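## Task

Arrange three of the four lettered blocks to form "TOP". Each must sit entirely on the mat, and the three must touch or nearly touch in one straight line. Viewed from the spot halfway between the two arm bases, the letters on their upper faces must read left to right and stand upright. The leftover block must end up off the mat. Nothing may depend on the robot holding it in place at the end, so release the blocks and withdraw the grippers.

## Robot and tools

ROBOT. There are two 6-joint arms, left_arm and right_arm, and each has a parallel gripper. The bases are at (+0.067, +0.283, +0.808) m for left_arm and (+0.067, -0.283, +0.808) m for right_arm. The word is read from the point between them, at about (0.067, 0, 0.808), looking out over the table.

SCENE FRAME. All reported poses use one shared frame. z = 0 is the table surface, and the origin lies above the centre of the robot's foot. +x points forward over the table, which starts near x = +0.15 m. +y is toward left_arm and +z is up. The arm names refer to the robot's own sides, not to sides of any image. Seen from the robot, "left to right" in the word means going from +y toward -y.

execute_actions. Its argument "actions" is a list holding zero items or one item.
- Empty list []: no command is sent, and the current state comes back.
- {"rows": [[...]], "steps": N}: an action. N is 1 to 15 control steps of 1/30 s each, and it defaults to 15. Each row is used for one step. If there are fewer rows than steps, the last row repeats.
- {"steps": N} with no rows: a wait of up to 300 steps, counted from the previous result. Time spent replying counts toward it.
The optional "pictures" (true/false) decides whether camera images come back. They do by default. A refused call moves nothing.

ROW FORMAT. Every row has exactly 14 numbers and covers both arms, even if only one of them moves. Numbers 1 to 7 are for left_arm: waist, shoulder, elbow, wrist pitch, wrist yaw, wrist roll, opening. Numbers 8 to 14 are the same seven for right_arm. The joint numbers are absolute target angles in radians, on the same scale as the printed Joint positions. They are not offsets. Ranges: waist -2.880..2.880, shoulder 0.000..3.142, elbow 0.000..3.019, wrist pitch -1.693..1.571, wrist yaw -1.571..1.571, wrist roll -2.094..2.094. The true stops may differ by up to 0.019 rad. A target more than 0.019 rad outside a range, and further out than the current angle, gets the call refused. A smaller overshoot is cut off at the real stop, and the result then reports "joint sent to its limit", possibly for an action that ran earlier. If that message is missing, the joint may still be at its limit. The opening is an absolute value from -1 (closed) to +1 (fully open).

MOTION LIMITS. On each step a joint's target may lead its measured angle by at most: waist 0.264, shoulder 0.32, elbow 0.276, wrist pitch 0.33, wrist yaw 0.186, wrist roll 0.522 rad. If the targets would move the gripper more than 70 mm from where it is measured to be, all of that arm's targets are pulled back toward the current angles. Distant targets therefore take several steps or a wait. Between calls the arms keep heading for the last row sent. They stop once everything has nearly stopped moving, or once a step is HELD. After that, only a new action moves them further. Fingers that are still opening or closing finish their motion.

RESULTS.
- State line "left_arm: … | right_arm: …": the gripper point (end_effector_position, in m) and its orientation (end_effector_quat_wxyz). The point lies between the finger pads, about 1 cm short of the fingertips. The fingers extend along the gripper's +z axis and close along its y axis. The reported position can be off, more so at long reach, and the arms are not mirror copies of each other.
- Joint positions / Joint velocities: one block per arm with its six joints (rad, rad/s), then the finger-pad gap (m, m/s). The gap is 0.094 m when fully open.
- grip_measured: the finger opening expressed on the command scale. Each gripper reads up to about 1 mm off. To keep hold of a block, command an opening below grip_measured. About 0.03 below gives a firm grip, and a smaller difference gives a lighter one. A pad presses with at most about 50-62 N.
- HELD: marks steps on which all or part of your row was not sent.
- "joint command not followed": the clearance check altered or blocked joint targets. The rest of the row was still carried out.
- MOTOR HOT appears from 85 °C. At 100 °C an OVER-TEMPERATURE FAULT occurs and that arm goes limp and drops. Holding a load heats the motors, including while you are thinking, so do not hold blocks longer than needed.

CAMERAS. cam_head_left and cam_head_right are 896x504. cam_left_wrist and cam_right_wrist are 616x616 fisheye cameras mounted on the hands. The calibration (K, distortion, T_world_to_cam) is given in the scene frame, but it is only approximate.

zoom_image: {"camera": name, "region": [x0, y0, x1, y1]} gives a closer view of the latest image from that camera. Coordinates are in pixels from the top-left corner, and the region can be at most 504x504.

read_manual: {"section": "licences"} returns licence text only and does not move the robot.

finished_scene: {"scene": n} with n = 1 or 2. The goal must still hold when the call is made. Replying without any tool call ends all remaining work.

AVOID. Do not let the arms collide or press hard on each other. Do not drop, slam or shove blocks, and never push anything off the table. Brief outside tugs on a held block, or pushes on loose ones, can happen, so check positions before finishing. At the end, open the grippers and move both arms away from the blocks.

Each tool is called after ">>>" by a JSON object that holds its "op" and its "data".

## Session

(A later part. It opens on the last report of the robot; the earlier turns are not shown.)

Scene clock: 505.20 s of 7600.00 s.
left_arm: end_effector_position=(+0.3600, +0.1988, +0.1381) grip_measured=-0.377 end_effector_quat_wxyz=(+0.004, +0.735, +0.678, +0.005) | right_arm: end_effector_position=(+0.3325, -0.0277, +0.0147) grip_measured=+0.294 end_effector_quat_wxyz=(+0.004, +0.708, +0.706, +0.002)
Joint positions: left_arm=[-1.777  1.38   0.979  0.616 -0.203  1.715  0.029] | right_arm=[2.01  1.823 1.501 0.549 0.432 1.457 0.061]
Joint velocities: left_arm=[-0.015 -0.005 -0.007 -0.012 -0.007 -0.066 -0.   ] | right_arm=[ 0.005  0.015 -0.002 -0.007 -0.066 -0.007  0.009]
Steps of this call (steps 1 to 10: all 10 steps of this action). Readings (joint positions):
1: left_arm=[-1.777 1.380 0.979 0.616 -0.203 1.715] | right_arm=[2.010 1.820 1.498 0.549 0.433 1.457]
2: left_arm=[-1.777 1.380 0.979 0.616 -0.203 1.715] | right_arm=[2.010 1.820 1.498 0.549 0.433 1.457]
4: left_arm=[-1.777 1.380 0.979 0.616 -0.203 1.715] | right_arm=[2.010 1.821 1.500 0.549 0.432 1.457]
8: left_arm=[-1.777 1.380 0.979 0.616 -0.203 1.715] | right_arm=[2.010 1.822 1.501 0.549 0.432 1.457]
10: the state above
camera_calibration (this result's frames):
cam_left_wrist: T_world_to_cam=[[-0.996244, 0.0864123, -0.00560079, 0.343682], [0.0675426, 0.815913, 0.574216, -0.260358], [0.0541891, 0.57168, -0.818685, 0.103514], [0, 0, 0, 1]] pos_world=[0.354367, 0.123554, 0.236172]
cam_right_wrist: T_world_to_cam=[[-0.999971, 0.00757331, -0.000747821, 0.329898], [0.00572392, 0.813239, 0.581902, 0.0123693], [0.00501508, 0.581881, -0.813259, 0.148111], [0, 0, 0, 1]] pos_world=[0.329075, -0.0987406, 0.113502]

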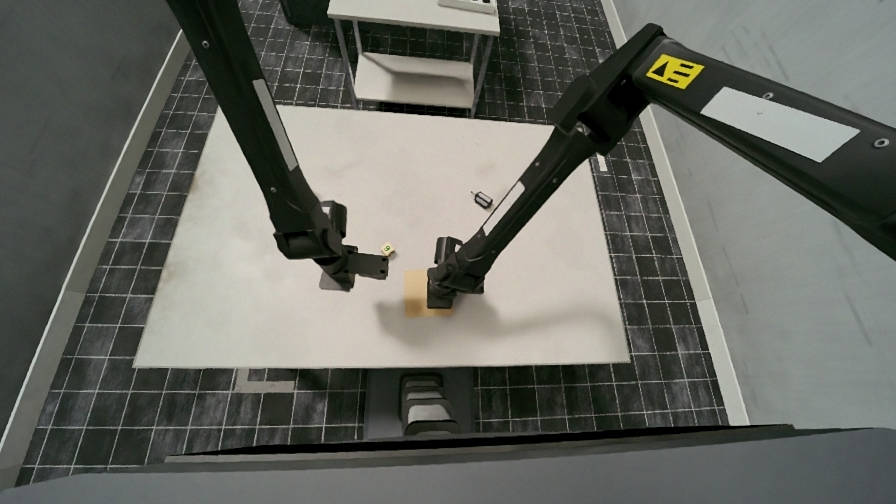

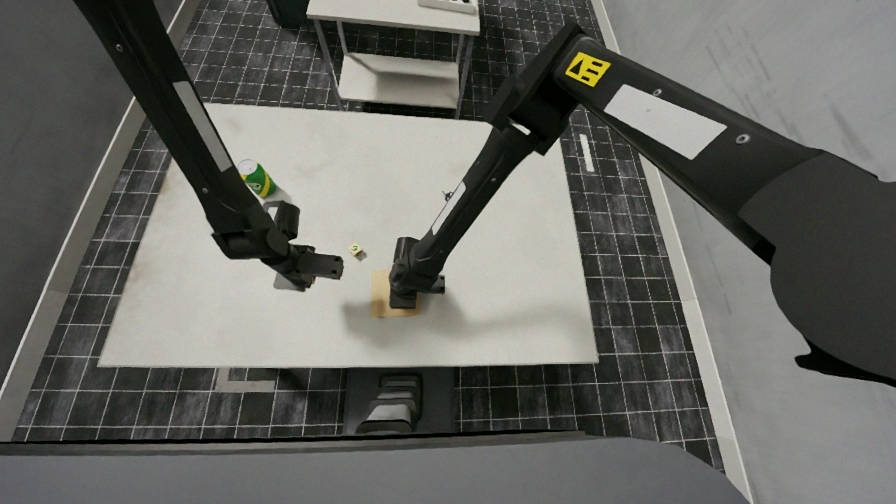

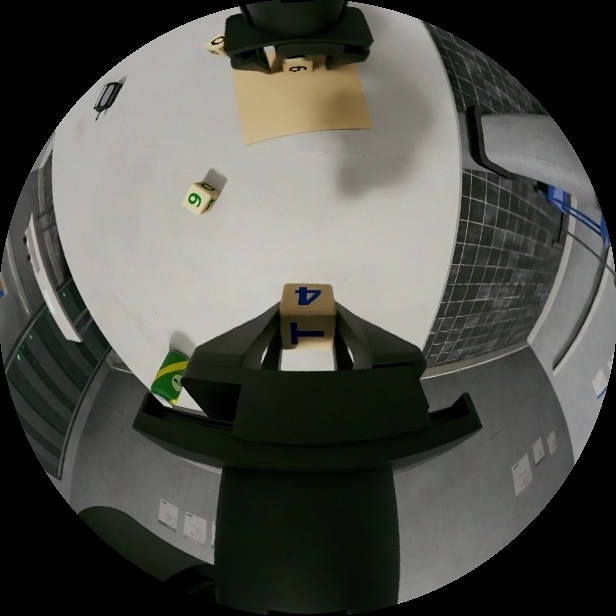

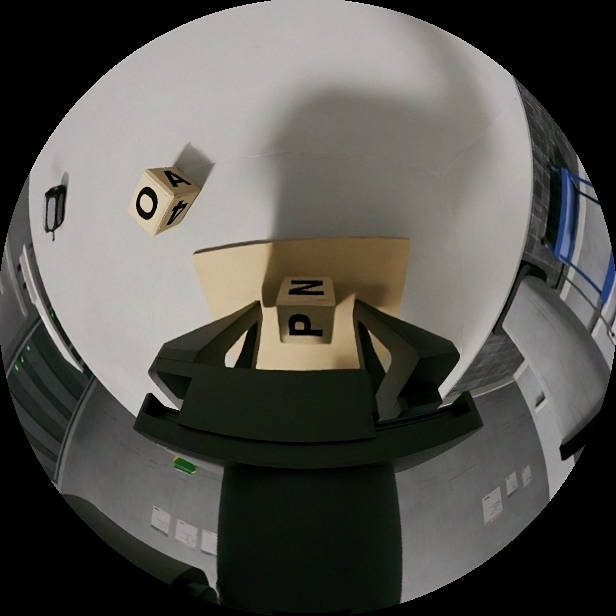

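>>> {"op": "execute_actions", "data": {"actions": [{"rows": [[-1.774,1.386,0.95,0.625,-0.199,1.70,-0.41,2.003,1.806,1.470,0.535,0.428,1.446,0.3],[-1.774,1.386,0.95,0.625,-0.199,1.70,-0.41,2.003,1.802,1.465,0.535,0.428,1.446,0.3],[-1.774,1.386,0.95,0.625,-0.199,1.70,-0.41,2.003,1.796,1.457,0.535,0.428,1.446,0.3],[-1.774,1.386,0.95,0.625,-0.199,1.70,-0.41,2.003,1.788,1.445,0.535,0.428,1.446,0.3],[-1.774,1.386,0.95,0.625,-0.199,1.70,-0.41,2.003,1.777,1.431,0.535,0.428,1.446,0.35],[-1.774,1.386,0.95,0.625,-0.199,1.70,-0.41,2.003,1.765,1.414,0.535,0.428,1.446,0.4],[-1.774,1.386,0.95,0.625,-0.199,1.70,-0.41,2.003,1.751,1.394,0.535,0.428,1.446,0.45],[-1.774,1.386,0.95,0.625,-0.199,1.70,-0.41,2.003,1.735,1.372,0.535,0.428,1.446,0.5],[-1.774,1.386,0.95,0.625,-0.199,1.70,-0.41,2.003,1.718,1.349,0.535,0.428,1.446,0.55],[-1.774,1.386,0.95,0.625,-0.199,1.70,-0.41,2.003,1.701,1.330,0.535,0.428,1.446,0.6],[-1.774,1.386,0.95,0.625,-0.199,1.70,-0.41,2.002,1.682,1.318,0.533,0.427,1.426,0.6],[-1.774,1.386,0.95,0.625,-0.199,1.70,-0.41,1.999,1.6635,1.312,0.529,0.424,1.386,0.6],[-1.774,1.386,0.95,0.625,-0.199,1.70,-0.41,1.995,1.645,1.311,0.521,0.420,1.326,0.6],[-1.774,1.386,0.95,0.625,-0.199,1.70,-0.41,1.989,1.626,1.311,0.511,0.414,1.246,0.6],[-1.774,1.386,0.95,0.625,-0.199,1.70,-0.41,1.981,1.609,1.311,0.499,0.407,1.146,0.6]], "steps": 15}], "pictures": false}}

>>> {"op": "execute_actions", "data": {"actions": [{"rows": [[-1.774,1.386,0.95,0.625,-0.199,1.70,-0.41,1.973,1.592,1.311,0.485,0.398,1.046,0.6],[-1.774,1.386,0.95,0.625,-0.199,1.70,-0.41,1.964,1.576,1.311,0.469,0.389,0.946,0.6],[-1.774,1.386,0.95,0.625,-0.199,1.70,-0.41,1.954,1.562,1.311,0.4535,0.380,0.846,0.6],[-1.774,1.386,0.95,0.625,-0.199,1.70,-0.41,1.944,1.550,1.311,0.438,0.371,0.746,0.6],[-1.774,1.386,0.95,0.625,-0.199,1.70,-0.41,1.935,1.539,1.311,0.422,0.362,0.646,0.6],[-1.774,1.386,0.95,0.625,-0.199,1.70,-0.41,1.927,1.531,1.311,0.408,0.353,0.546,0.6],[-1.774,1.386,0.95,0.625,-0.199,1.70,-0.41,1.919,1.525,1.311,0.396,0.346,0.446,0.6],[-1.774,1.386,0.95,0.625,-0.199,1.70,-0.41,1.913,1.521,1.311,0.386,0.340,0.346,0.6],[-1.774,1.386,0.95,0.625,-0.199,1.70,-0.41,1.909,1.520,1.311,0.378,0.336,0.246,0.6],[-1.774,1.386,0.95,0.625,-0.199,1.70,-0.41,1.906,1.520,1.311,0.374,0.333,0.146,0.6],[-1.774,1.386,0.95,0.625,-0.199,1.70,-0.41,1.905,1.520,1.311,0.372,0.332,0.046,0.6],[-1.774,1.386,0.95,0.625,-0.199,1.70,-0.41,1.905,1.520,1.311,0.372,0.332,-0.054,0.6],[-1.774,1.386,0.95,0.625,-0.199,1.70,-0.41,1.905,1.520,1.311,0.372,0.332,-0.154,0.6],[-1.774,1.386,0.95,0.625,-0.199,1.70,-0.41,1.905,1.521,1.312,0.372,0.332,-0.254,0.6],[-1.774,1.386,0.95,0.625,-0.199,1.70,-0.41,1.905,1.524,1.316,0.372,0.332,-0.354,0.6]], "steps": 15}], "pictures": false}}

>>> {"op": "execute_actions", "data": {"actions": [{"rows": [[-1.774,1.386,0.95,0.625,-0.199,1.70,-0.41,1.905,1.529,1.322,0.372,0.332,-0.454,0.6],[-1.774,1.386,0.95,0.625,-0.199,1.70,-0.41,1.905,1.535,1.330,0.372,0.332,-0.554,0.6],[-1.774,1.386,0.95,0.625,-0.199,1.70,-0.41,1.905,1.543,1.339,0.372,0.332,-0.654,0.6],[-1.774,1.386,0.95,0.625,-0.199,1.70,-0.41,1.905,1.552,1.3505,0.372,0.332,-0.734,0.6],[-1.774,1.386,0.95,0.625,-0.199,1.70,-0.41,1.905,1.562,1.3625,0.372,0.332,-0.794,0.6],[-1.774,1.386,0.95,0.625,-0.199,1.70,-0.41,1.905,1.572,1.375,0.372,0.332,-0.834,0.6],[-1.774,1.386,0.95,0.625,-0.199,1.70,-0.41,1.905,1.582,1.3875,0.372,0.332,-0.854,0.6],[-1.774,1.386,0.95,0.625,-0.199,1.70,-0.41,1.905,1.592,1.3995,0.372,0.332,-0.854,0.6],[-1.774,1.386,0.95,0.625,-0.199,1.70,-0.41,1.905,1.601,1.4106,0.372,0.332,-0.854,0.6],[-1.774,1.386,0.95,0.625,-0.199,1.70,-0.41,1.905,1.609,1.420,0.372,0.332,-0.854,0.6],[-1.774,1.386,0.95,0.625,-0.199,1.70,-0.41,1.905,1.615,1.428,0.372,0.332,-0.854,0.6],[-1.774,1.386,0.95,0.625,-0.199,1.70,-0.41,1.905,1.620,1.434,0.372,0.332,-0.854,0.6],[-1.774,1.386,0.95,0.625,-0.199,1.70,-0.41,1.905,1.623,1.438,0.372,0.332,-0.854,0.6],[-1.774,1.386,0.95,0.625,-0.199,1.70,-0.41,1.905,1.624,1.439,0.372,0.332,-0.854,0.6]], "steps": 15}], "pictures": false}}

>>> {"op": "execute_actions", "data": {"actions": [{"steps": 12}], "pictures": true}}

Scene clock: 553.67 s of 7600.00 s.
left_arm: end_effector_position=(+0.3600, +0.1988, +0.1381) grip_measured=-0.377 end_effector_quat_wxyz=(+0.004, +0.735, +0.678, +0.005) | right_arm: end_effector_position=(+0.3360, -0.0501, +0.0642) grip_measured=+0.598 end_effector_quat_wxyz=(-0.021, +0.661, +0.750, -0.008)
Joint positions: left_arm=[-1.777  1.38   0.979  0.616 -0.203  1.715  0.029] | right_arm=[2.007 1.675 1.318 0.528 0.417 1.353 0.075]
Joint velocities: left_arm=[-0.005  0.015 -0.017 -0.002 -0.051  0.007 -0.001] | right_arm=[-0.073 -0.464 -0.09  -0.261 -0.198 -1.341 -0.   ]
Steps of this call (steps 1 to 15: the robot went on to your last target; steps 16 to 90: nothing new was sent; then 44.97 s passed at rest; steps 91 to 105: all 15 steps of this action). Readings (joint positions):
91: left_arm=[-1.777 1.380 0.979 0.616 -0.203 1.715] | right_arm=[2.010 1.823 1.501 0.549 0.432 1.457]
92: left_arm=[-1.777 1.380 0.979 0.616 -0.203 1.715] | right_arm=[2.010 1.822 1.499 0.549 0.432 1.457]
94: left_arm=[-1.777 1.380 0.979 0.616 -0.203 1.715] | right_arm=[2.010 1.817 1.490 0.549 0.432 1.456]
98: left_arm=[-1.777 1.380 0.979 0.616 -0.203 1.715] | right_arm=[2.010 1.784 1.434 0.549 0.431 1.456]
105: the state above

Scene clock: 554.17 s of 7600.00 s.
left_arm: end_effector_position=(+0.3600, +0.1988, +0.1381) grip_measured=-0.377 end_effector_quat_wxyz=(+0.004, +0.735, +0.678, +0.005) | right_arm: end_effector_position=(+0.4251, -0.1289, +0.0704) grip_measured=+0.598 end_effector_quat_wxyz=(+0.001, +0.079, +0.997, -0.008)
Joint positions: left_arm=[-1.777  1.38   0.979  0.616 -0.203  1.715  0.029] | right_arm=[1.899 1.503 1.321 0.393 0.338 0.07  0.075]
Joint velocities: left_arm=[-0.024 -0.005  0.002  0.002  0.037 -0.007 -0.   ] | right_arm=[-0.005  0.054 -0.002 -0.076 -0.037 -2.718 -0.001]
Steps of this call (steps 1 to 15: all 15 steps of this action). Readings (joint positions):
1: left_arm=[-1.777 1.380 0.979 0.616 -0.203 1.715] | right_arm=[2.005 1.659 1.317 0.518 0.409 1.298]
2: left_arm=[-1.777 1.380 0.979 0.616 -0.203 1.715] | right_arm=[2.000 1.642 1.317 0.506 0.400 1.234]
4: left_arm=[-1.777 1.380 0.979 0.616 -0.203 1.715] | right_arm=[1.986 1.604 1.317 0.480 0.382 1.086]
8: left_arm=[-1.777 1.380 0.979 0.616 -0.203 1.715] | right_arm=[1.940 1.532 1.317 0.429 0.350 0.740]
15: the state above

Scene clock: 554.67 s of 7600.00 s.
left_arm: end_effector_position=(+0.3600, +0.1988, +0.1381) grip_measured=-0.377 end_effector_quat_wxyz=(+0.004, +0.735, +0.678, +0.005) | right_arm: end_effector_position=(+0.4102, -0.1146, +0.0325) grip_measured=+0.598 end_effector_quat_wxyz=(-0.004, -0.348, +0.937, -0.007)
Joint positions: left_arm=[-1.777  1.38   0.979  0.616 -0.203  1.715  0.029] | right_arm=[ 1.899  1.614  1.434  0.389  0.336 -0.798  0.075]
Joint velocities: left_arm=[-0.005  0.005 -0.002  0.007 -0.037 -0.007  0.   ] | right_arm=[-0.015  0.083  0.032 -0.002 -0.037 -0.271 -0.001]
Steps of this call (steps 1 to 15: all 15 steps of this action). Readings (joint positions):
1: left_arm=[-1.777 1.380 0.979 0.616 -0.203 1.715] | right_arm=[1.899 1.505 1.322 0.392 0.337 -0.029]
2: left_arm=[-1.777 1.380 0.979 0.616 -0.203 1.715] | right_arm=[1.899 1.508 1.323 0.390 0.336 -0.127]
4: left_arm=[-1.777 1.380 0.979 0.616 -0.203 1.715] | right_arm=[1.899 1.518 1.331 0.389 0.336 -0.322]
8: left_arm=[-1.777 1.380 0.979 0.616 -0.203 1.715] | right_arm=[1.899 1.557 1.376 0.389 0.336 -0.620]
15: the state above

Scene clock: 555.07 s of 7600.00 s.
left_arm: end_effector_position=(+0.3600, +0.1988, +0.1381) grip_measured=-0.377 end_effector_quat_wxyz=(+0.004, +0.735, +0.678, +0.005) | right_arm: end_effector_position=(+0.4074, -0.1139, +0.0312) grip_measured=+0.598 end_effector_quat_wxyz=(-0.006, -0.369, +0.929, -0.006)
Joint positions: left_arm=[-1.777  1.38   0.979  0.616 -0.203  1.715  0.029] | right_arm=[ 1.899  1.619  1.436  0.387  0.336 -0.841  0.075]
Joint velocities: left_arm=[-0.015 -0.005  0.007  0.012 -0.037 -0.037 -0.001] | right_arm=[ 0.005 -0.005 -0.027  0.007 -0.007 -0.007 -0.001]
Steps of this call (steps 1 to 12: the robot went on to your last target). Readings (joint positions):
1: left_arm=[-1.777 1.380 0.979 0.616 -0.203 1.715] | right_arm=[1.899 1.617 1.434 0.389 0.336 -0.807]
2: left_arm=[-1.777 1.380 0.979 0.616 -0.203 1.715] | right_arm=[1.899 1.618 1.434 0.389 0.336 -0.815]
4: left_arm=[-1.777 1.380 0.979 0.616 -0.203 1.715] | right_arm=[1.899 1.619 1.434 0.387 0.336 -0.826]
8: left_arm=[-1.777 1.380 0.979 0.616 -0.203 1.715] | right_arm=[1.899 1.619 1.436 0.387 0.336 -0.837]
12: the state above
camera_calibration (this result's frames):
cam_left_wrist: T_world_to_cam=[[-0.996244, 0.0864123, -0.00560079, 0.343682], [0.0675426, 0.815913, 0.574216, -0.260358], [0.0541891, 0.57168, -0.818685, 0.103514], [0, 0, 0, 1]] pos_world=[0.354367, 0.123554, 0.236172]
cam_right_wrist: T_world_to_cam=[[0.6818, -0.73141, 0.0137278, -0.364291], [-0.592693, -0.541297, 0.596416, 0.161437], [-0.428794, -0.414773, -0.802558, 0.274148], [0, 0, 0, 1]] pos_world=[0.461609, -0.0653514, 0.128737]

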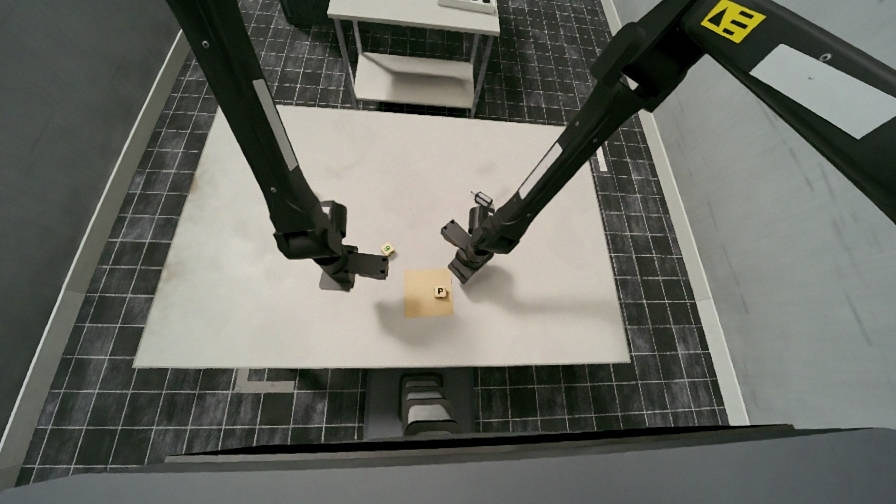

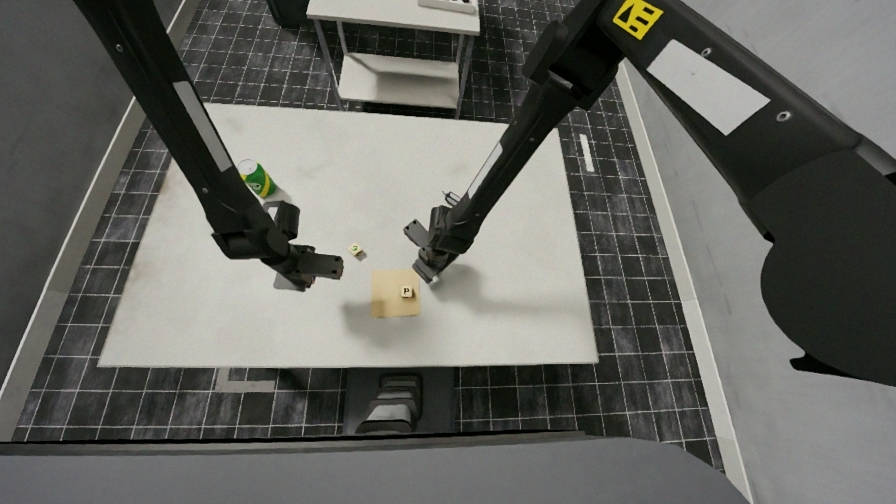

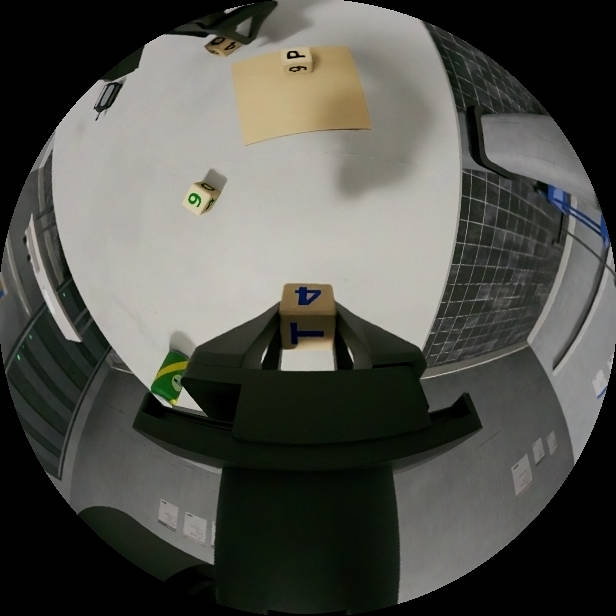

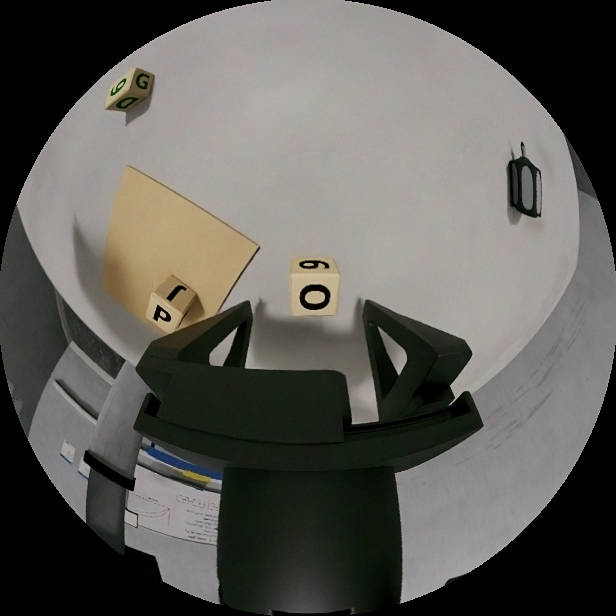

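>>> {"op": "zoom_image", "data": {"camera": "cam_right_wrist", "region": [230, 235, 390, 345]}}

>>> {"op": "zoom_image", "data": {"camera": "cam_head_left", "region": [396, 262, 462, 324]}}

Region (230, 235, 390, 345) of cam_right_wrist's 616x616 image, scaled by 3.150, with more detail than that image has; it fills the top 346 rows of this view, and the rest is white.

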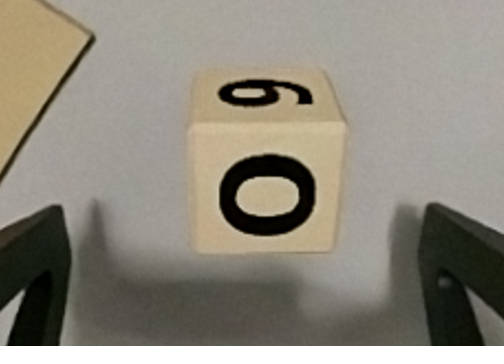

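Region (396, 262, 462, 324) of cam_head_left's 896x504 image, scaled by 7.636, with more detail than that image has; it fills the top 473 rows of this view, and the rest is white.

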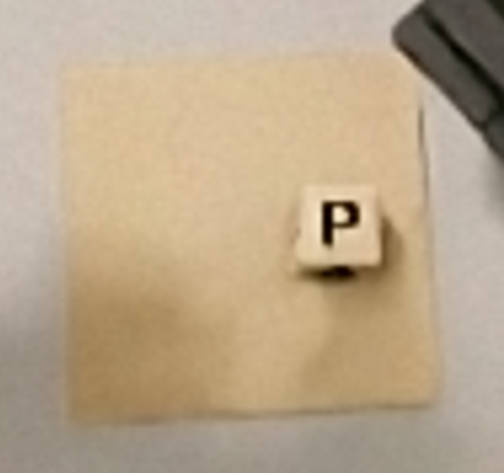

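>>> {"op": "execute_actions", "data": {"actions": [{"rows": [[-1.774,1.386,0.95,0.625,-0.199,1.70,-0.41,1.895,1.6284,1.440,0.3716,0.332,-0.854,0.6],[-1.774,1.386,0.95,0.625,-0.199,1.70,-0.41,1.8945,1.6297,1.4424,0.3704,0.331,-0.854,0.6],[-1.774,1.386,0.95,0.625,-0.199,1.70,-0.41,1.894,1.6318,1.4464,0.3685,0.330,-0.854,0.6],[-1.774,1.386,0.95,0.625,-0.199,1.70,-0.41,1.893,1.6346,1.4519,0.366,0.3285,-0.854,0.6],[-1.774,1.386,0.95,0.625,-0.199,1.70,-0.41,1.892,1.638,1.4585,0.3629,0.327,-0.854,0.6],[-1.774,1.386,0.95,0.625,-0.199,1.70,-0.41,1.891,1.6418,1.4659,0.3594,0.325,-0.854,0.6],[-1.774,1.386,0.95,0.625,-0.199,1.70,-0.41,1.890,1.6459,1.4739,0.3557,0.3226,-0.854,0.6],[-1.774,1.386,0.95,0.625,-0.199,1.70,-0.41,1.889,1.6501,1.4821,0.3518,0.3204,-0.854,0.6],[-1.774,1.386,0.95,0.625,-0.199,1.70,-0.41,1.888,1.6542,1.4901,0.3481,0.318,-0.854,0.55],[-1.774,1.386,0.95,0.625,-0.199,1.70,-0.41,1.887,1.658,1.4975,0.3446,0.316,-0.854,0.5],[-1.774,1.386,0.95,0.625,-0.199,1.70,-0.41,1.886,1.6614,1.5041,0.3415,0.3145,-0.854,0.45],[-1.774,1.386,0.95,0.625,-0.199,1.70,-0.41,1.885,1.6642,1.5096,0.339,0.313,-0.854,0.4],[-1.774,1.386,0.95,0.625,-0.199,1.70,-0.41,1.8845,1.6663,1.5136,0.3371,0.312,-0.854,0.35],[-1.774,1.386,0.95,0.625,-0.199,1.70,-0.41,1.884,1.6676,1.5161,0.3359,0.311,-0.854,0.3],[-1.774,1.386,0.95,0.625,-0.199,1.70,-0.41,1.884,1.668,1.517,0.3355,0.311,-0.854,0.25]], "steps": 15}], "pictures": false}}

>>> {"op": "execute_actions", "data": {"actions": [{"steps": 9}], "pictures": true}}

Scene clock: 582.70 s of 7600.00 s.
left_arm: end_effector_position=(+0.3600, +0.1988, +0.1381) grip_measured=-0.377 end_effector_quat_wxyz=(+0.004, +0.735, +0.678, +0.005) | right_arm: end_effector_position=(+0.4228, -0.1072, +0.0149) grip_measured=+0.275 end_effector_quat_wxyz=(+0.005, -0.368, +0.930, +0.000)
Joint positions: left_arm=[-1.777  1.38   0.979  0.616 -0.203  1.715  0.029] | right_arm=[ 1.898  1.65   1.512  0.356  0.316 -0.844  0.06 ]
Joint velocities: left_arm=[-0.015  0.005  0.007  0.007  0.066 -0.051 -0.002] | right_arm=[-0.024  0.054  0.071 -0.071  0.051  0.007 -0.048]
Steps of this call (steps 1 to 30: the robot went on to your last target; steps 31 to 100: nothing new was sent; then 23.80 s passed at rest; steps 101 to 115: all 15 steps of this action). Readings (joint positions):
101: left_arm=[-1.777 1.380 0.979 0.616 -0.203 1.715] | right_arm=[1.899 1.619 1.436 0.387 0.336 -0.844]
102: left_arm=[-1.777 1.380 0.979 0.616 -0.203 1.715] | right_arm=[1.899 1.619 1.436 0.387 0.336 -0.844]
104: left_arm=[-1.777 1.380 0.979 0.616 -0.203 1.715] | right_arm=[1.899 1.620 1.439 0.386 0.334 -0.844]
108: left_arm=[-1.777 1.380 0.979 0.616 -0.203 1.715] | right_arm=[1.899 1.628 1.464 0.375 0.327 -0.844]
115: the state above

Scene clock: 583.00 s of 7600.00 s.
left_arm: end_effector_position=(+0.3600, +0.1988, +0.1381) grip_measured=-0.377 end_effector_quat_wxyz=(+0.004, +0.735, +0.678, +0.005) | right_arm: end_effector_position=(+0.4197, -0.1083, +0.0132) grip_measured=+0.252 end_effector_quat_wxyz=(+0.002, -0.369, +0.929, +0.000)
Joint positions: left_arm=[-1.777  1.38   0.979  0.616 -0.203  1.715  0.029] | right_arm=[ 1.895  1.654  1.515  0.352  0.315 -0.844  0.059]
Joint velocities: left_arm=[-0.005 -0.015 -0.007 -0.017 -0.066 -0.051 -0.   ] | right_arm=[-0.015  0.005 -0.002 -0.007  0.007 -0.007 -0.001]
Steps of this call (steps 1 to 9: the robot went on to your last target). Readings (joint positions):
1: left_arm=[-1.777 1.380 0.979 0.616 -0.203 1.715] | right_arm=[1.897 1.651 1.514 0.355 0.315 -0.844]
2: left_arm=[-1.777 1.380 0.979 0.616 -0.203 1.715] | right_arm=[1.897 1.652 1.515 0.354 0.315 -0.844]
4: left_arm=[-1.777 1.380 0.979 0.616 -0.203 1.715] | right_arm=[1.895 1.653 1.515 0.353 0.315 -0.844]
8: left_arm=[-1.777 1.380 0.979 0.616 -0.203 1.715] | right_arm=[1.895 1.654 1.515 0.352 0.315 -0.844]
9: the state above
camera_calibration (this result's frames):
cam_left_wrist: T_world_to_cam=[[-0.996244, 0.0864123, -0.00560079, 0.343682], [0.0675426, 0.815913, 0.574216, -0.260358], [0.0541891, 0.57168, -0.818685, 0.103514], [0, 0, 0, 1]] pos_world=[0.354367, 0.123554, 0.236172]
cam_right_wrist: T_world_to_cam=[[0.68272, -0.73063, 0.00854024, -0.368617], [-0.597821, -0.551823, 0.581465, 0.183731], [-0.420123, -0.402083, -0.813526, 0.265214], [0, 0, 0, 1]] pos_world=[0.472923, -0.0612979, 0.112074]

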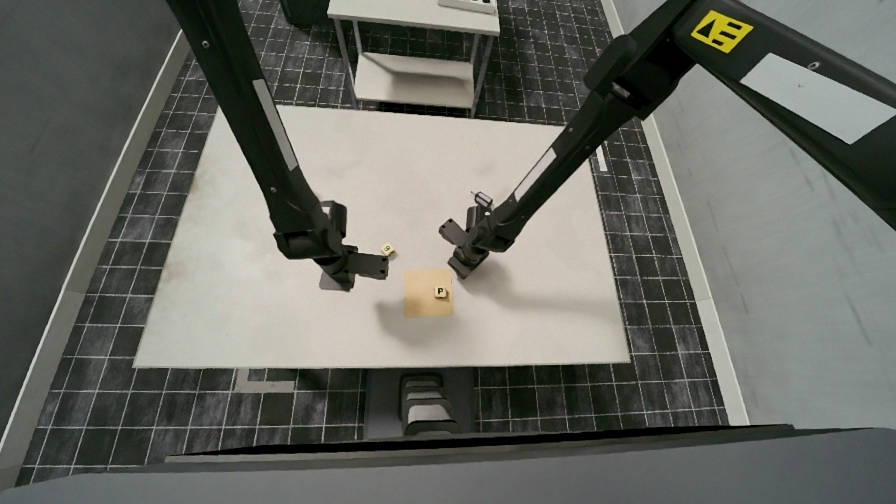

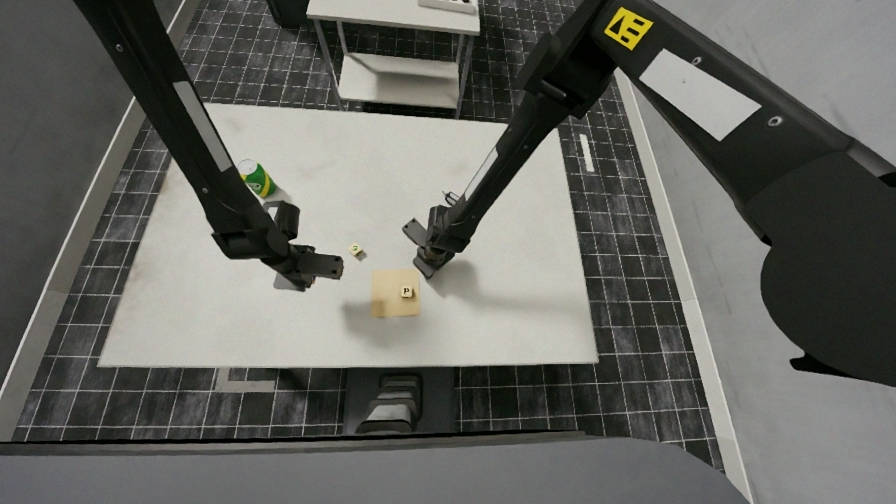

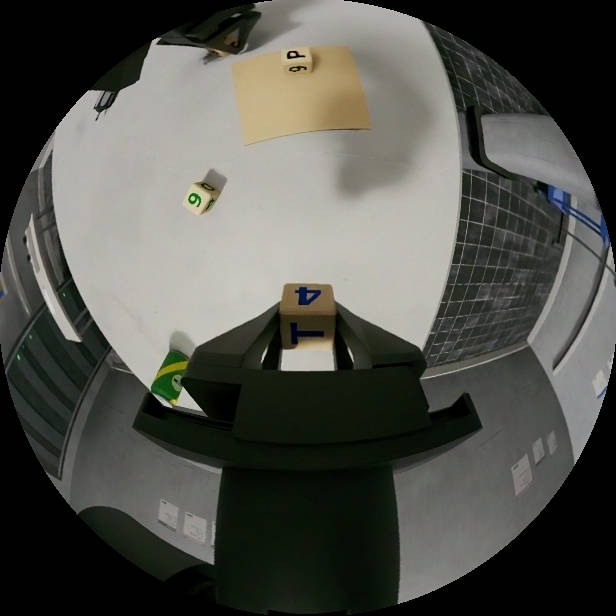

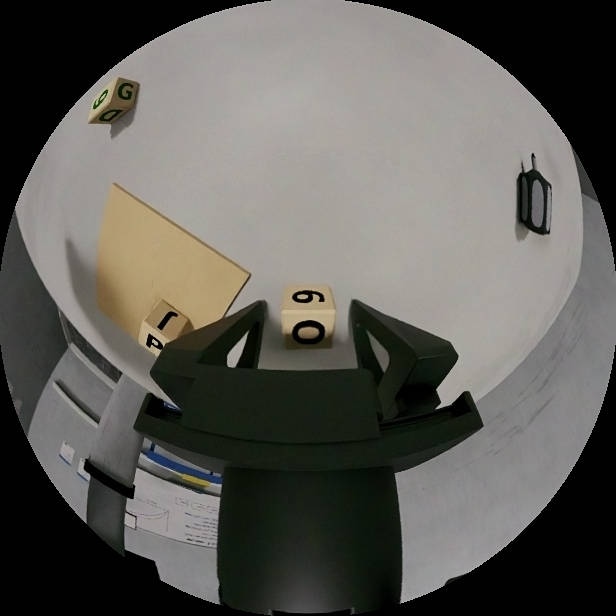

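>>> {"op": "execute_actions", "data": {"actions": [{"rows": [[-1.774,1.386,0.95,0.625,-0.199,1.70,-0.41,1.884,1.668,1.517,0.3355,0.311,-0.854,0.1],[-1.774,1.386,0.95,0.625,-0.199,1.70,-0.41,1.884,1.668,1.517,0.3355,0.311,-0.854,-0.05],[-1.774,1.386,0.95,0.625,-0.199,1.70,-0.41,1.884,1.668,1.517,0.3355,0.311,-0.854,-0.17],[-1.774,1.386,0.95,0.625,-0.199,1.70,-0.41,1.884,1.668,1.517,0.3355,0.311,-0.854,-0.25],[-1.774,1.386,0.95,0.625,-0.199,1.70,-0.41,1.884,1.668,1.517,0.3355,0.311,-0.854,-0.29],[-1.774,1.386,0.95,0.625,-0.199,1.70,-0.41,1.884,1.668,1.517,0.3355,0.311,-0.854,-0.32],[-1.774,1.386,0.95,0.625,-0.199,1.70,-0.41,1.884,1.668,1.517,0.3355,0.311,-0.854,-0.345],[-1.774,1.386,0.95,0.625,-0.199,1.70,-0.41,1.884,1.668,1.517,0.3355,0.311,-0.854,-0.365],[-1.774,1.386,0.95,0.625,-0.199,1.70,-0.41,1.884,1.668,1.517,0.3355,0.311,-0.854,-0.385],[-1.774,1.386,0.95,0.625,-0.199,1.70,-0.41,1.884,1.668,1.517,0.3355,0.311,-0.854,-0.40]], "steps": 12}], "pictures": false}}

>>> {"op": "execute_actions", "data": {"actions": [{"rows": [[-1.774,1.386,0.95,0.625,-0.199,1.70,-0.41,1.895,1.638,1.485,0.366,0.315,-0.844,-0.40],[-1.774,1.386,0.95,0.625,-0.199,1.70,-0.41,1.897,1.634,1.478,0.370,0.315,-0.844,-0.40],[-1.774,1.386,0.95,0.625,-0.199,1.70,-0.41,1.899,1.626,1.466,0.375,0.316,-0.844,-0.40],[-1.774,1.386,0.95,0.625,-0.199,1.70,-0.41,1.901,1.616,1.450,0.380,0.317,-0.84,-0.40],[-1.774,1.386,0.95,0.625,-0.199,1.70,-0.41,1.903,1.605,1.431,0.385,0.318,-0.837,-0.40],[-1.774,1.386,0.95,0.625,-0.199,1.70,-0.41,1.904,1.5925,1.4115,0.390,0.319,-0.834,-0.40],[-1.774,1.386,0.95,0.625,-0.199,1.70,-0.41,1.905,1.580,1.392,0.395,0.319,-0.814,-0.40],[-1.774,1.386,0.95,0.625,-0.199,1.70,-0.41,1.905,1.569,1.373,0.400,0.319,-0.774,-0.40],[-1.774,1.386,0.95,0.625,-0.199,1.70,-0.41,1.906,1.559,1.357,0.405,0.320,-0.714,-0.40],[-1.774,1.386,0.95,0.625,-0.199,1.70,-0.41,1.909,1.551,1.345,0.410,0.323,-0.634,-0.40],[-1.774,1.386,0.95,0.625,-0.199,1.70,-0.41,1.913,1.547,1.338,0.415,0.328,-0.534,-0.40],[-1.774,1.386,0.95,0.625,-0.199,1.70,-0.41,1.920,1.545,1.335,0.420,0.334,-0.434,-0.40],[-1.774,1.386,0.95,0.625,-0.199,1.70,-0.41,1.928,1.546,1.335,0.421,0.342,-0.334,-0.40],[-1.774,1.386,0.95,0.625,-0.199,1.70,-0.41,1.937,1.551,1.337,0.425,0.352,-0.234,-0.40],[-1.774,1.386,0.95,0.625,-0.199,1.70,-0.41,1.948,1.558,1.339,0.430,0.363,-0.134,-0.40]], "steps": 15}], "pictures": false}}

>>> {"op": "execute_actions", "data": {"actions": [{"rows": [[-1.774,1.386,0.95,0.625,-0.199,1.70,-0.41,1.960,1.567,1.341,0.438,0.375,-0.034,-0.40],[-1.774,1.386,0.95,0.625,-0.199,1.70,-0.41,1.972,1.579,1.345,0.448,0.388,0.066,-0.40],[-1.774,1.386,0.95,0.625,-0.199,1.70,-0.41,1.985,1.592,1.348,0.460,0.401,0.166,-0.40],[-1.774,1.386,0.95,0.625,-0.199,1.70,-0.41,1.9985,1.608,1.353,0.472,0.4145,0.266,-0.40],[-1.774,1.386,0.95,0.625,-0.199,1.70,-0.41,2.012,1.624,1.357,0.486,0.428,0.366,-0.40],[-1.774,1.386,0.95,0.625,-0.199,1.70,-0.41,2.025,1.642,1.362,0.501,0.441,0.466,-0.40],[-1.774,1.386,0.95,0.625,-0.199,1.70,-0.41,2.037,1.660,1.3675,0.516,0.454,0.566,-0.40],[-1.774,1.386,0.95,0.625,-0.199,1.70,-0.41,2.049,1.678,1.373,0.531,0.466,0.666,-0.40],[-1.774,1.386,0.95,0.625,-0.199,1.70,-0.41,2.060,1.696,1.378,0.546,0.477,0.766,-0.40],[-1.774,1.386,0.95,0.625,-0.199,1.70,-0.41,2.069,1.712,1.382,0.560,0.487,0.866,-0.40],[-1.774,1.386,0.95,0.625,-0.199,1.70,-0.41,2.077,1.728,1.387,0.572,0.495,0.966,-0.40],[-1.774,1.386,0.95,0.625,-0.199,1.70,-0.41,2.0835,1.741,1.390,0.584,0.501,1.066,-0.40],[-1.774,1.386,0.95,0.625,-0.199,1.70,-0.41,2.088,1.753,1.394,0.594,0.506,1.166,-0.40],[-1.774,1.386,0.95,0.625,-0.199,1.70,-0.41,2.091,1.762,1.396,0.602,0.509,1.256,-0.40],[-1.774,1.386,0.95,0.625,-0.199,1.70,-0.41,2.092,1.769,1.398,0.607,0.51,1.336,-0.40]], "steps": 15}], "pictures": false}}

>>> {"op": "execute_actions", "data": {"actions": [{"rows": [[-1.774,1.386,0.95,0.625,-0.199,1.70,-0.41,2.092,1.774,1.400,0.611,0.51,1.396,-0.40],[-1.774,1.386,0.95,0.625,-0.199,1.70,-0.41,2.092,1.775,1.400,0.612,0.51,1.436,-0.40],[-1.774,1.386,0.95,0.625,-0.199,1.70,-0.41,2.092,1.775,1.400,0.612,0.51,1.456,-0.40]], "steps": 15}], "pictures": true}}

Scene clock: 640.83 s of 7600.00 s.
left_arm: end_effector_position=(+0.3600, +0.1988, +0.1381) grip_measured=-0.377 end_effector_quat_wxyz=(+0.004, +0.735, +0.678, +0.005) | right_arm: end_effector_position=(+0.4197, -0.1083, +0.0132) grip_measured=-0.370 end_effector_quat_wxyz=(+0.002, -0.369, +0.929, +0.000)
Joint positions: left_arm=[-1.777  1.38   0.979  0.616 -0.203  1.715  0.029] | right_arm=[ 1.895  1.654  1.515  0.352  0.315 -0.844  0.03 ]
Joint velocities: left_arm=[-0.005  0.005 -0.017  0.002  0.051  0.051 -0.001] | right_arm=[-0.005 -0.015  0.012  0.022  0.007 -0.007 -0.   ]
Steps of this call (steps 1 to 15: the robot went on to your last target; steps 16 to 90: nothing new was sent; then 54.43 s passed at rest; steps 91 to 102: all 12 steps of this action). Readings (joint positions):
91: left_arm=[-1.777 1.380 0.979 0.616 -0.203 1.715] | right_arm=[1.895 1.654 1.515 0.352 0.315 -0.844]
92: left_arm=[-1.777 1.380 0.979 0.616 -0.203 1.715] | right_arm=[1.895 1.654 1.515 0.352 0.315 -0.844]
94: left_arm=[-1.777 1.380 0.979 0.616 -0.203 1.715] | right_arm=[1.895 1.654 1.515 0.352 0.315 -0.844]
98: left_arm=[-1.777 1.380 0.979 0.616 -0.203 1.715] | right_arm=[1.895 1.654 1.515 0.352 0.315 -0.844]
102: the state above

Scene clock: 641.33 s of 7600.00 s.
left_arm: end_effector_position=(+0.3600, +0.1988, +0.1381) grip_measured=-0.377 end_effector_quat_wxyz=(+0.004, +0.735, +0.678, +0.005) | right_arm: end_effector_position=(+0.3991, -0.1181, +0.0557) grip_measured=-0.370 end_effector_quat_wxyz=(-0.015, -0.195, +0.981, -0.007)
Joint positions: left_arm=[-1.777  1.38   0.979  0.616 -0.203  1.715  0.029] | right_arm=[ 1.907  1.565  1.348  0.401  0.352 -0.474  0.03 ]
Joint velocities: left_arm=[ 0.005 -0.024 -0.037  0.012 -0.007  0.037  0.002] | right_arm=[ 0.171 -0.005 -0.007  0.183  0.242  2.147  0.001]
Steps of this call (steps 1 to 15: all 15 steps of this action). Readings (joint positions):
1: left_arm=[-1.777 1.380 0.979 0.616 -0.203 1.715] | right_arm=[1.895 1.654 1.514 0.352 0.315 -0.844]
2: left_arm=[-1.777 1.380 0.979 0.616 -0.203 1.715] | right_arm=[1.895 1.654 1.512 0.352 0.315 -0.844]
4: left_arm=[-1.777 1.380 0.979 0.616 -0.203 1.715] | right_arm=[1.895 1.648 1.497 0.356 0.315 -0.844]
8: left_arm=[-1.777 1.380 0.979 0.616 -0.203 1.715] | right_arm=[1.895 1.614 1.427 0.371 0.315 -0.832]
15: the state above

Scene clock: 641.83 s of 7600.00 s.
left_arm: end_effector_position=(+0.3600, +0.1988, +0.1381) grip_measured=-0.377 end_effector_quat_wxyz=(+0.004, +0.735, +0.678, +0.005) | right_arm: end_effector_position=(+0.3450, +0.0005, +0.0632) grip_measured=-0.371 end_effector_quat_wxyz=(-0.000, +0.507, +0.862, +0.002)
Joint positions: left_arm=[-1.777  1.38   0.979  0.616 -0.203  1.715  0.029] | right_arm=[2.088 1.741 1.396 0.574 0.502 0.931 0.03 ]
Joint velocities: left_arm=[-0.015 -0.005  0.022  0.007 -0.022 -0.022  0.   ] | right_arm=[ 0.142  0.503 -0.002  0.198  0.022  2.601  0.   ]
Steps of this call (steps 1 to 15: all 15 steps of this action). Readings (joint positions):
1: left_arm=[-1.777 1.380 0.979 0.616 -0.203 1.715] | right_arm=[1.914 1.565 1.348 0.408 0.363 -0.392]
2: left_arm=[-1.777 1.380 0.979 0.616 -0.203 1.715] | right_arm=[1.923 1.565 1.348 0.416 0.375 -0.307]
4: left_arm=[-1.777 1.380 0.979 0.616 -0.203 1.715] | right_arm=[1.948 1.570 1.349 0.434 0.401 -0.128]
8: left_arm=[-1.777 1.380 0.979 0.616 -0.203 1.715] | right_arm=[2.009 1.610 1.370 0.489 0.452 0.250]
15: the state above

Scene clock: 642.33 s of 7600.00 s.
left_arm: end_effector_position=(+0.3600, +0.1988, +0.1381) grip_measured=-0.377 end_effector_quat_wxyz=(+0.004, +0.735, +0.678, +0.005) | right_arm: end_effector_position=(+0.3180, +0.0103, +0.0603) grip_measured=-0.371 end_effector_quat_wxyz=(-0.009, +0.700, +0.714, -0.003)
Joint positions: left_arm=[-1.777  1.38   0.979  0.616 -0.203  1.715  0.029] | right_arm=[2.094 1.786 1.399 0.594 0.506 1.428 0.03 ]
Joint velocities: left_arm=[ 0.005  0.015 -0.017 -0.012  0.037  0.022 -0.001] | right_arm=[-0.005 -0.054  0.007 -0.012 -0.022  0.198 -0.   ]
Steps of this call (steps 1 to 15: all 15 steps of this action). Readings (joint positions):
1: left_arm=[-1.777 1.380 0.979 0.616 -0.203 1.715] | right_arm=[2.092 1.758 1.396 0.579 0.503 1.019]
2: left_arm=[-1.777 1.380 0.979 0.616 -0.203 1.715] | right_arm=[2.094 1.772 1.396 0.582 0.504 1.100]
4: left_arm=[-1.777 1.380 0.979 0.616 -0.203 1.715] | right_arm=[2.094 1.792 1.396 0.583 0.505 1.225]
8: left_arm=[-1.777 1.380 0.979 0.616 -0.203 1.715] | right_arm=[2.094 1.800 1.396 0.586 0.506 1.357]
15: the state above
camera_calibration (this result's frames):
cam_left_wrist: T_world_to_cam=[[-0.996244, 0.0864123, -0.00560079, 0.343682], [0.0675426, 0.815913, 0.574216, -0.260358], [0.0541891, 0.57168, -0.818685, 0.103514], [0, 0, 0, 1]] pos_world=[0.354367, 0.123554, 0.236172]
cam_right_wrist: T_world_to_cam=[[-0.999583, -0.0147589, 0.024821, 0.3137], [0.0027928, 0.806092, 0.591783, -0.044554], [-0.028742, 0.591606, -0.805715, 0.173267], [0, 0, 0, 1]] pos_world=[0.318674, -0.0619615, 0.158184]

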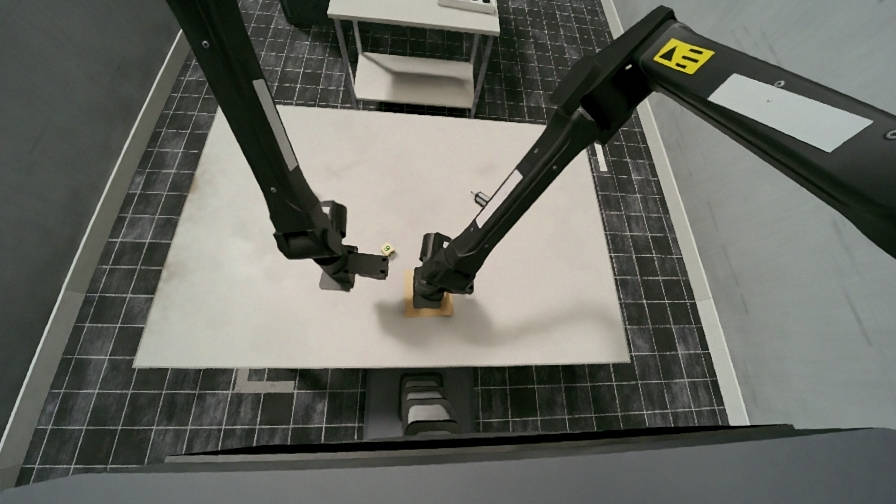

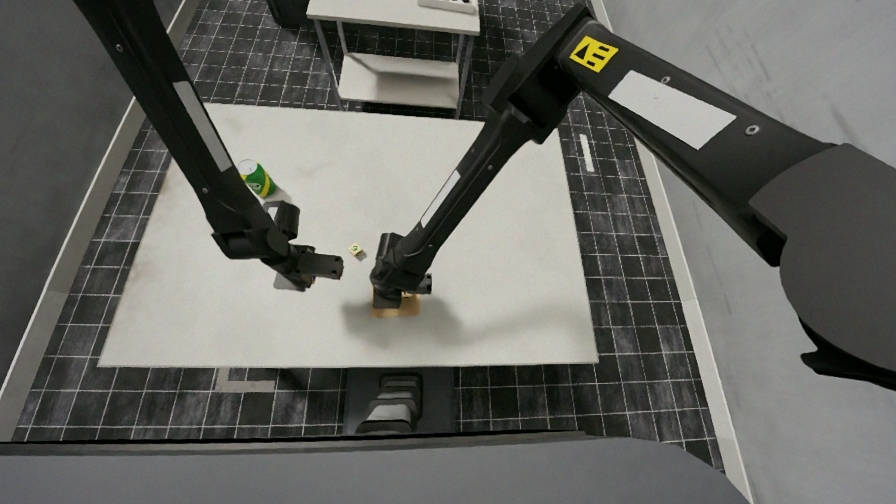

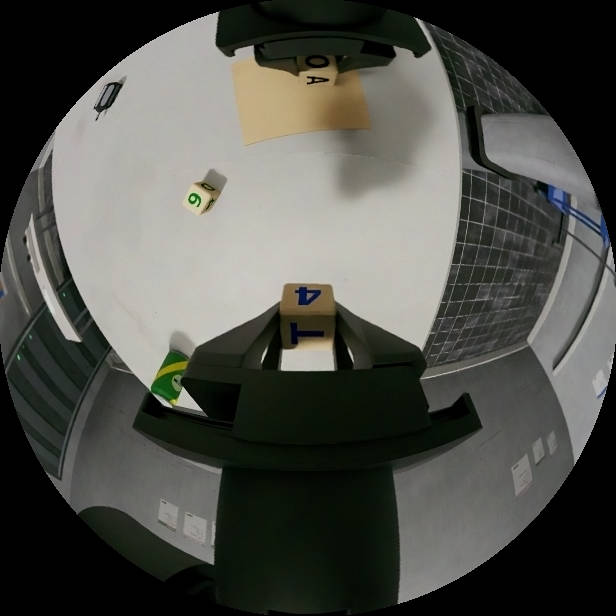

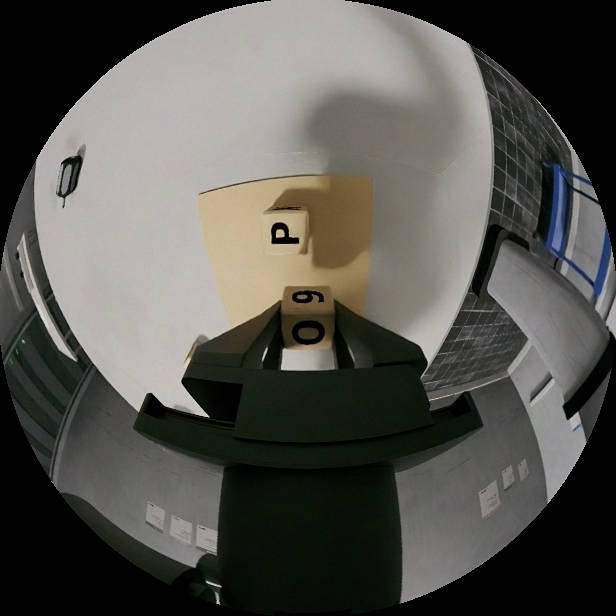

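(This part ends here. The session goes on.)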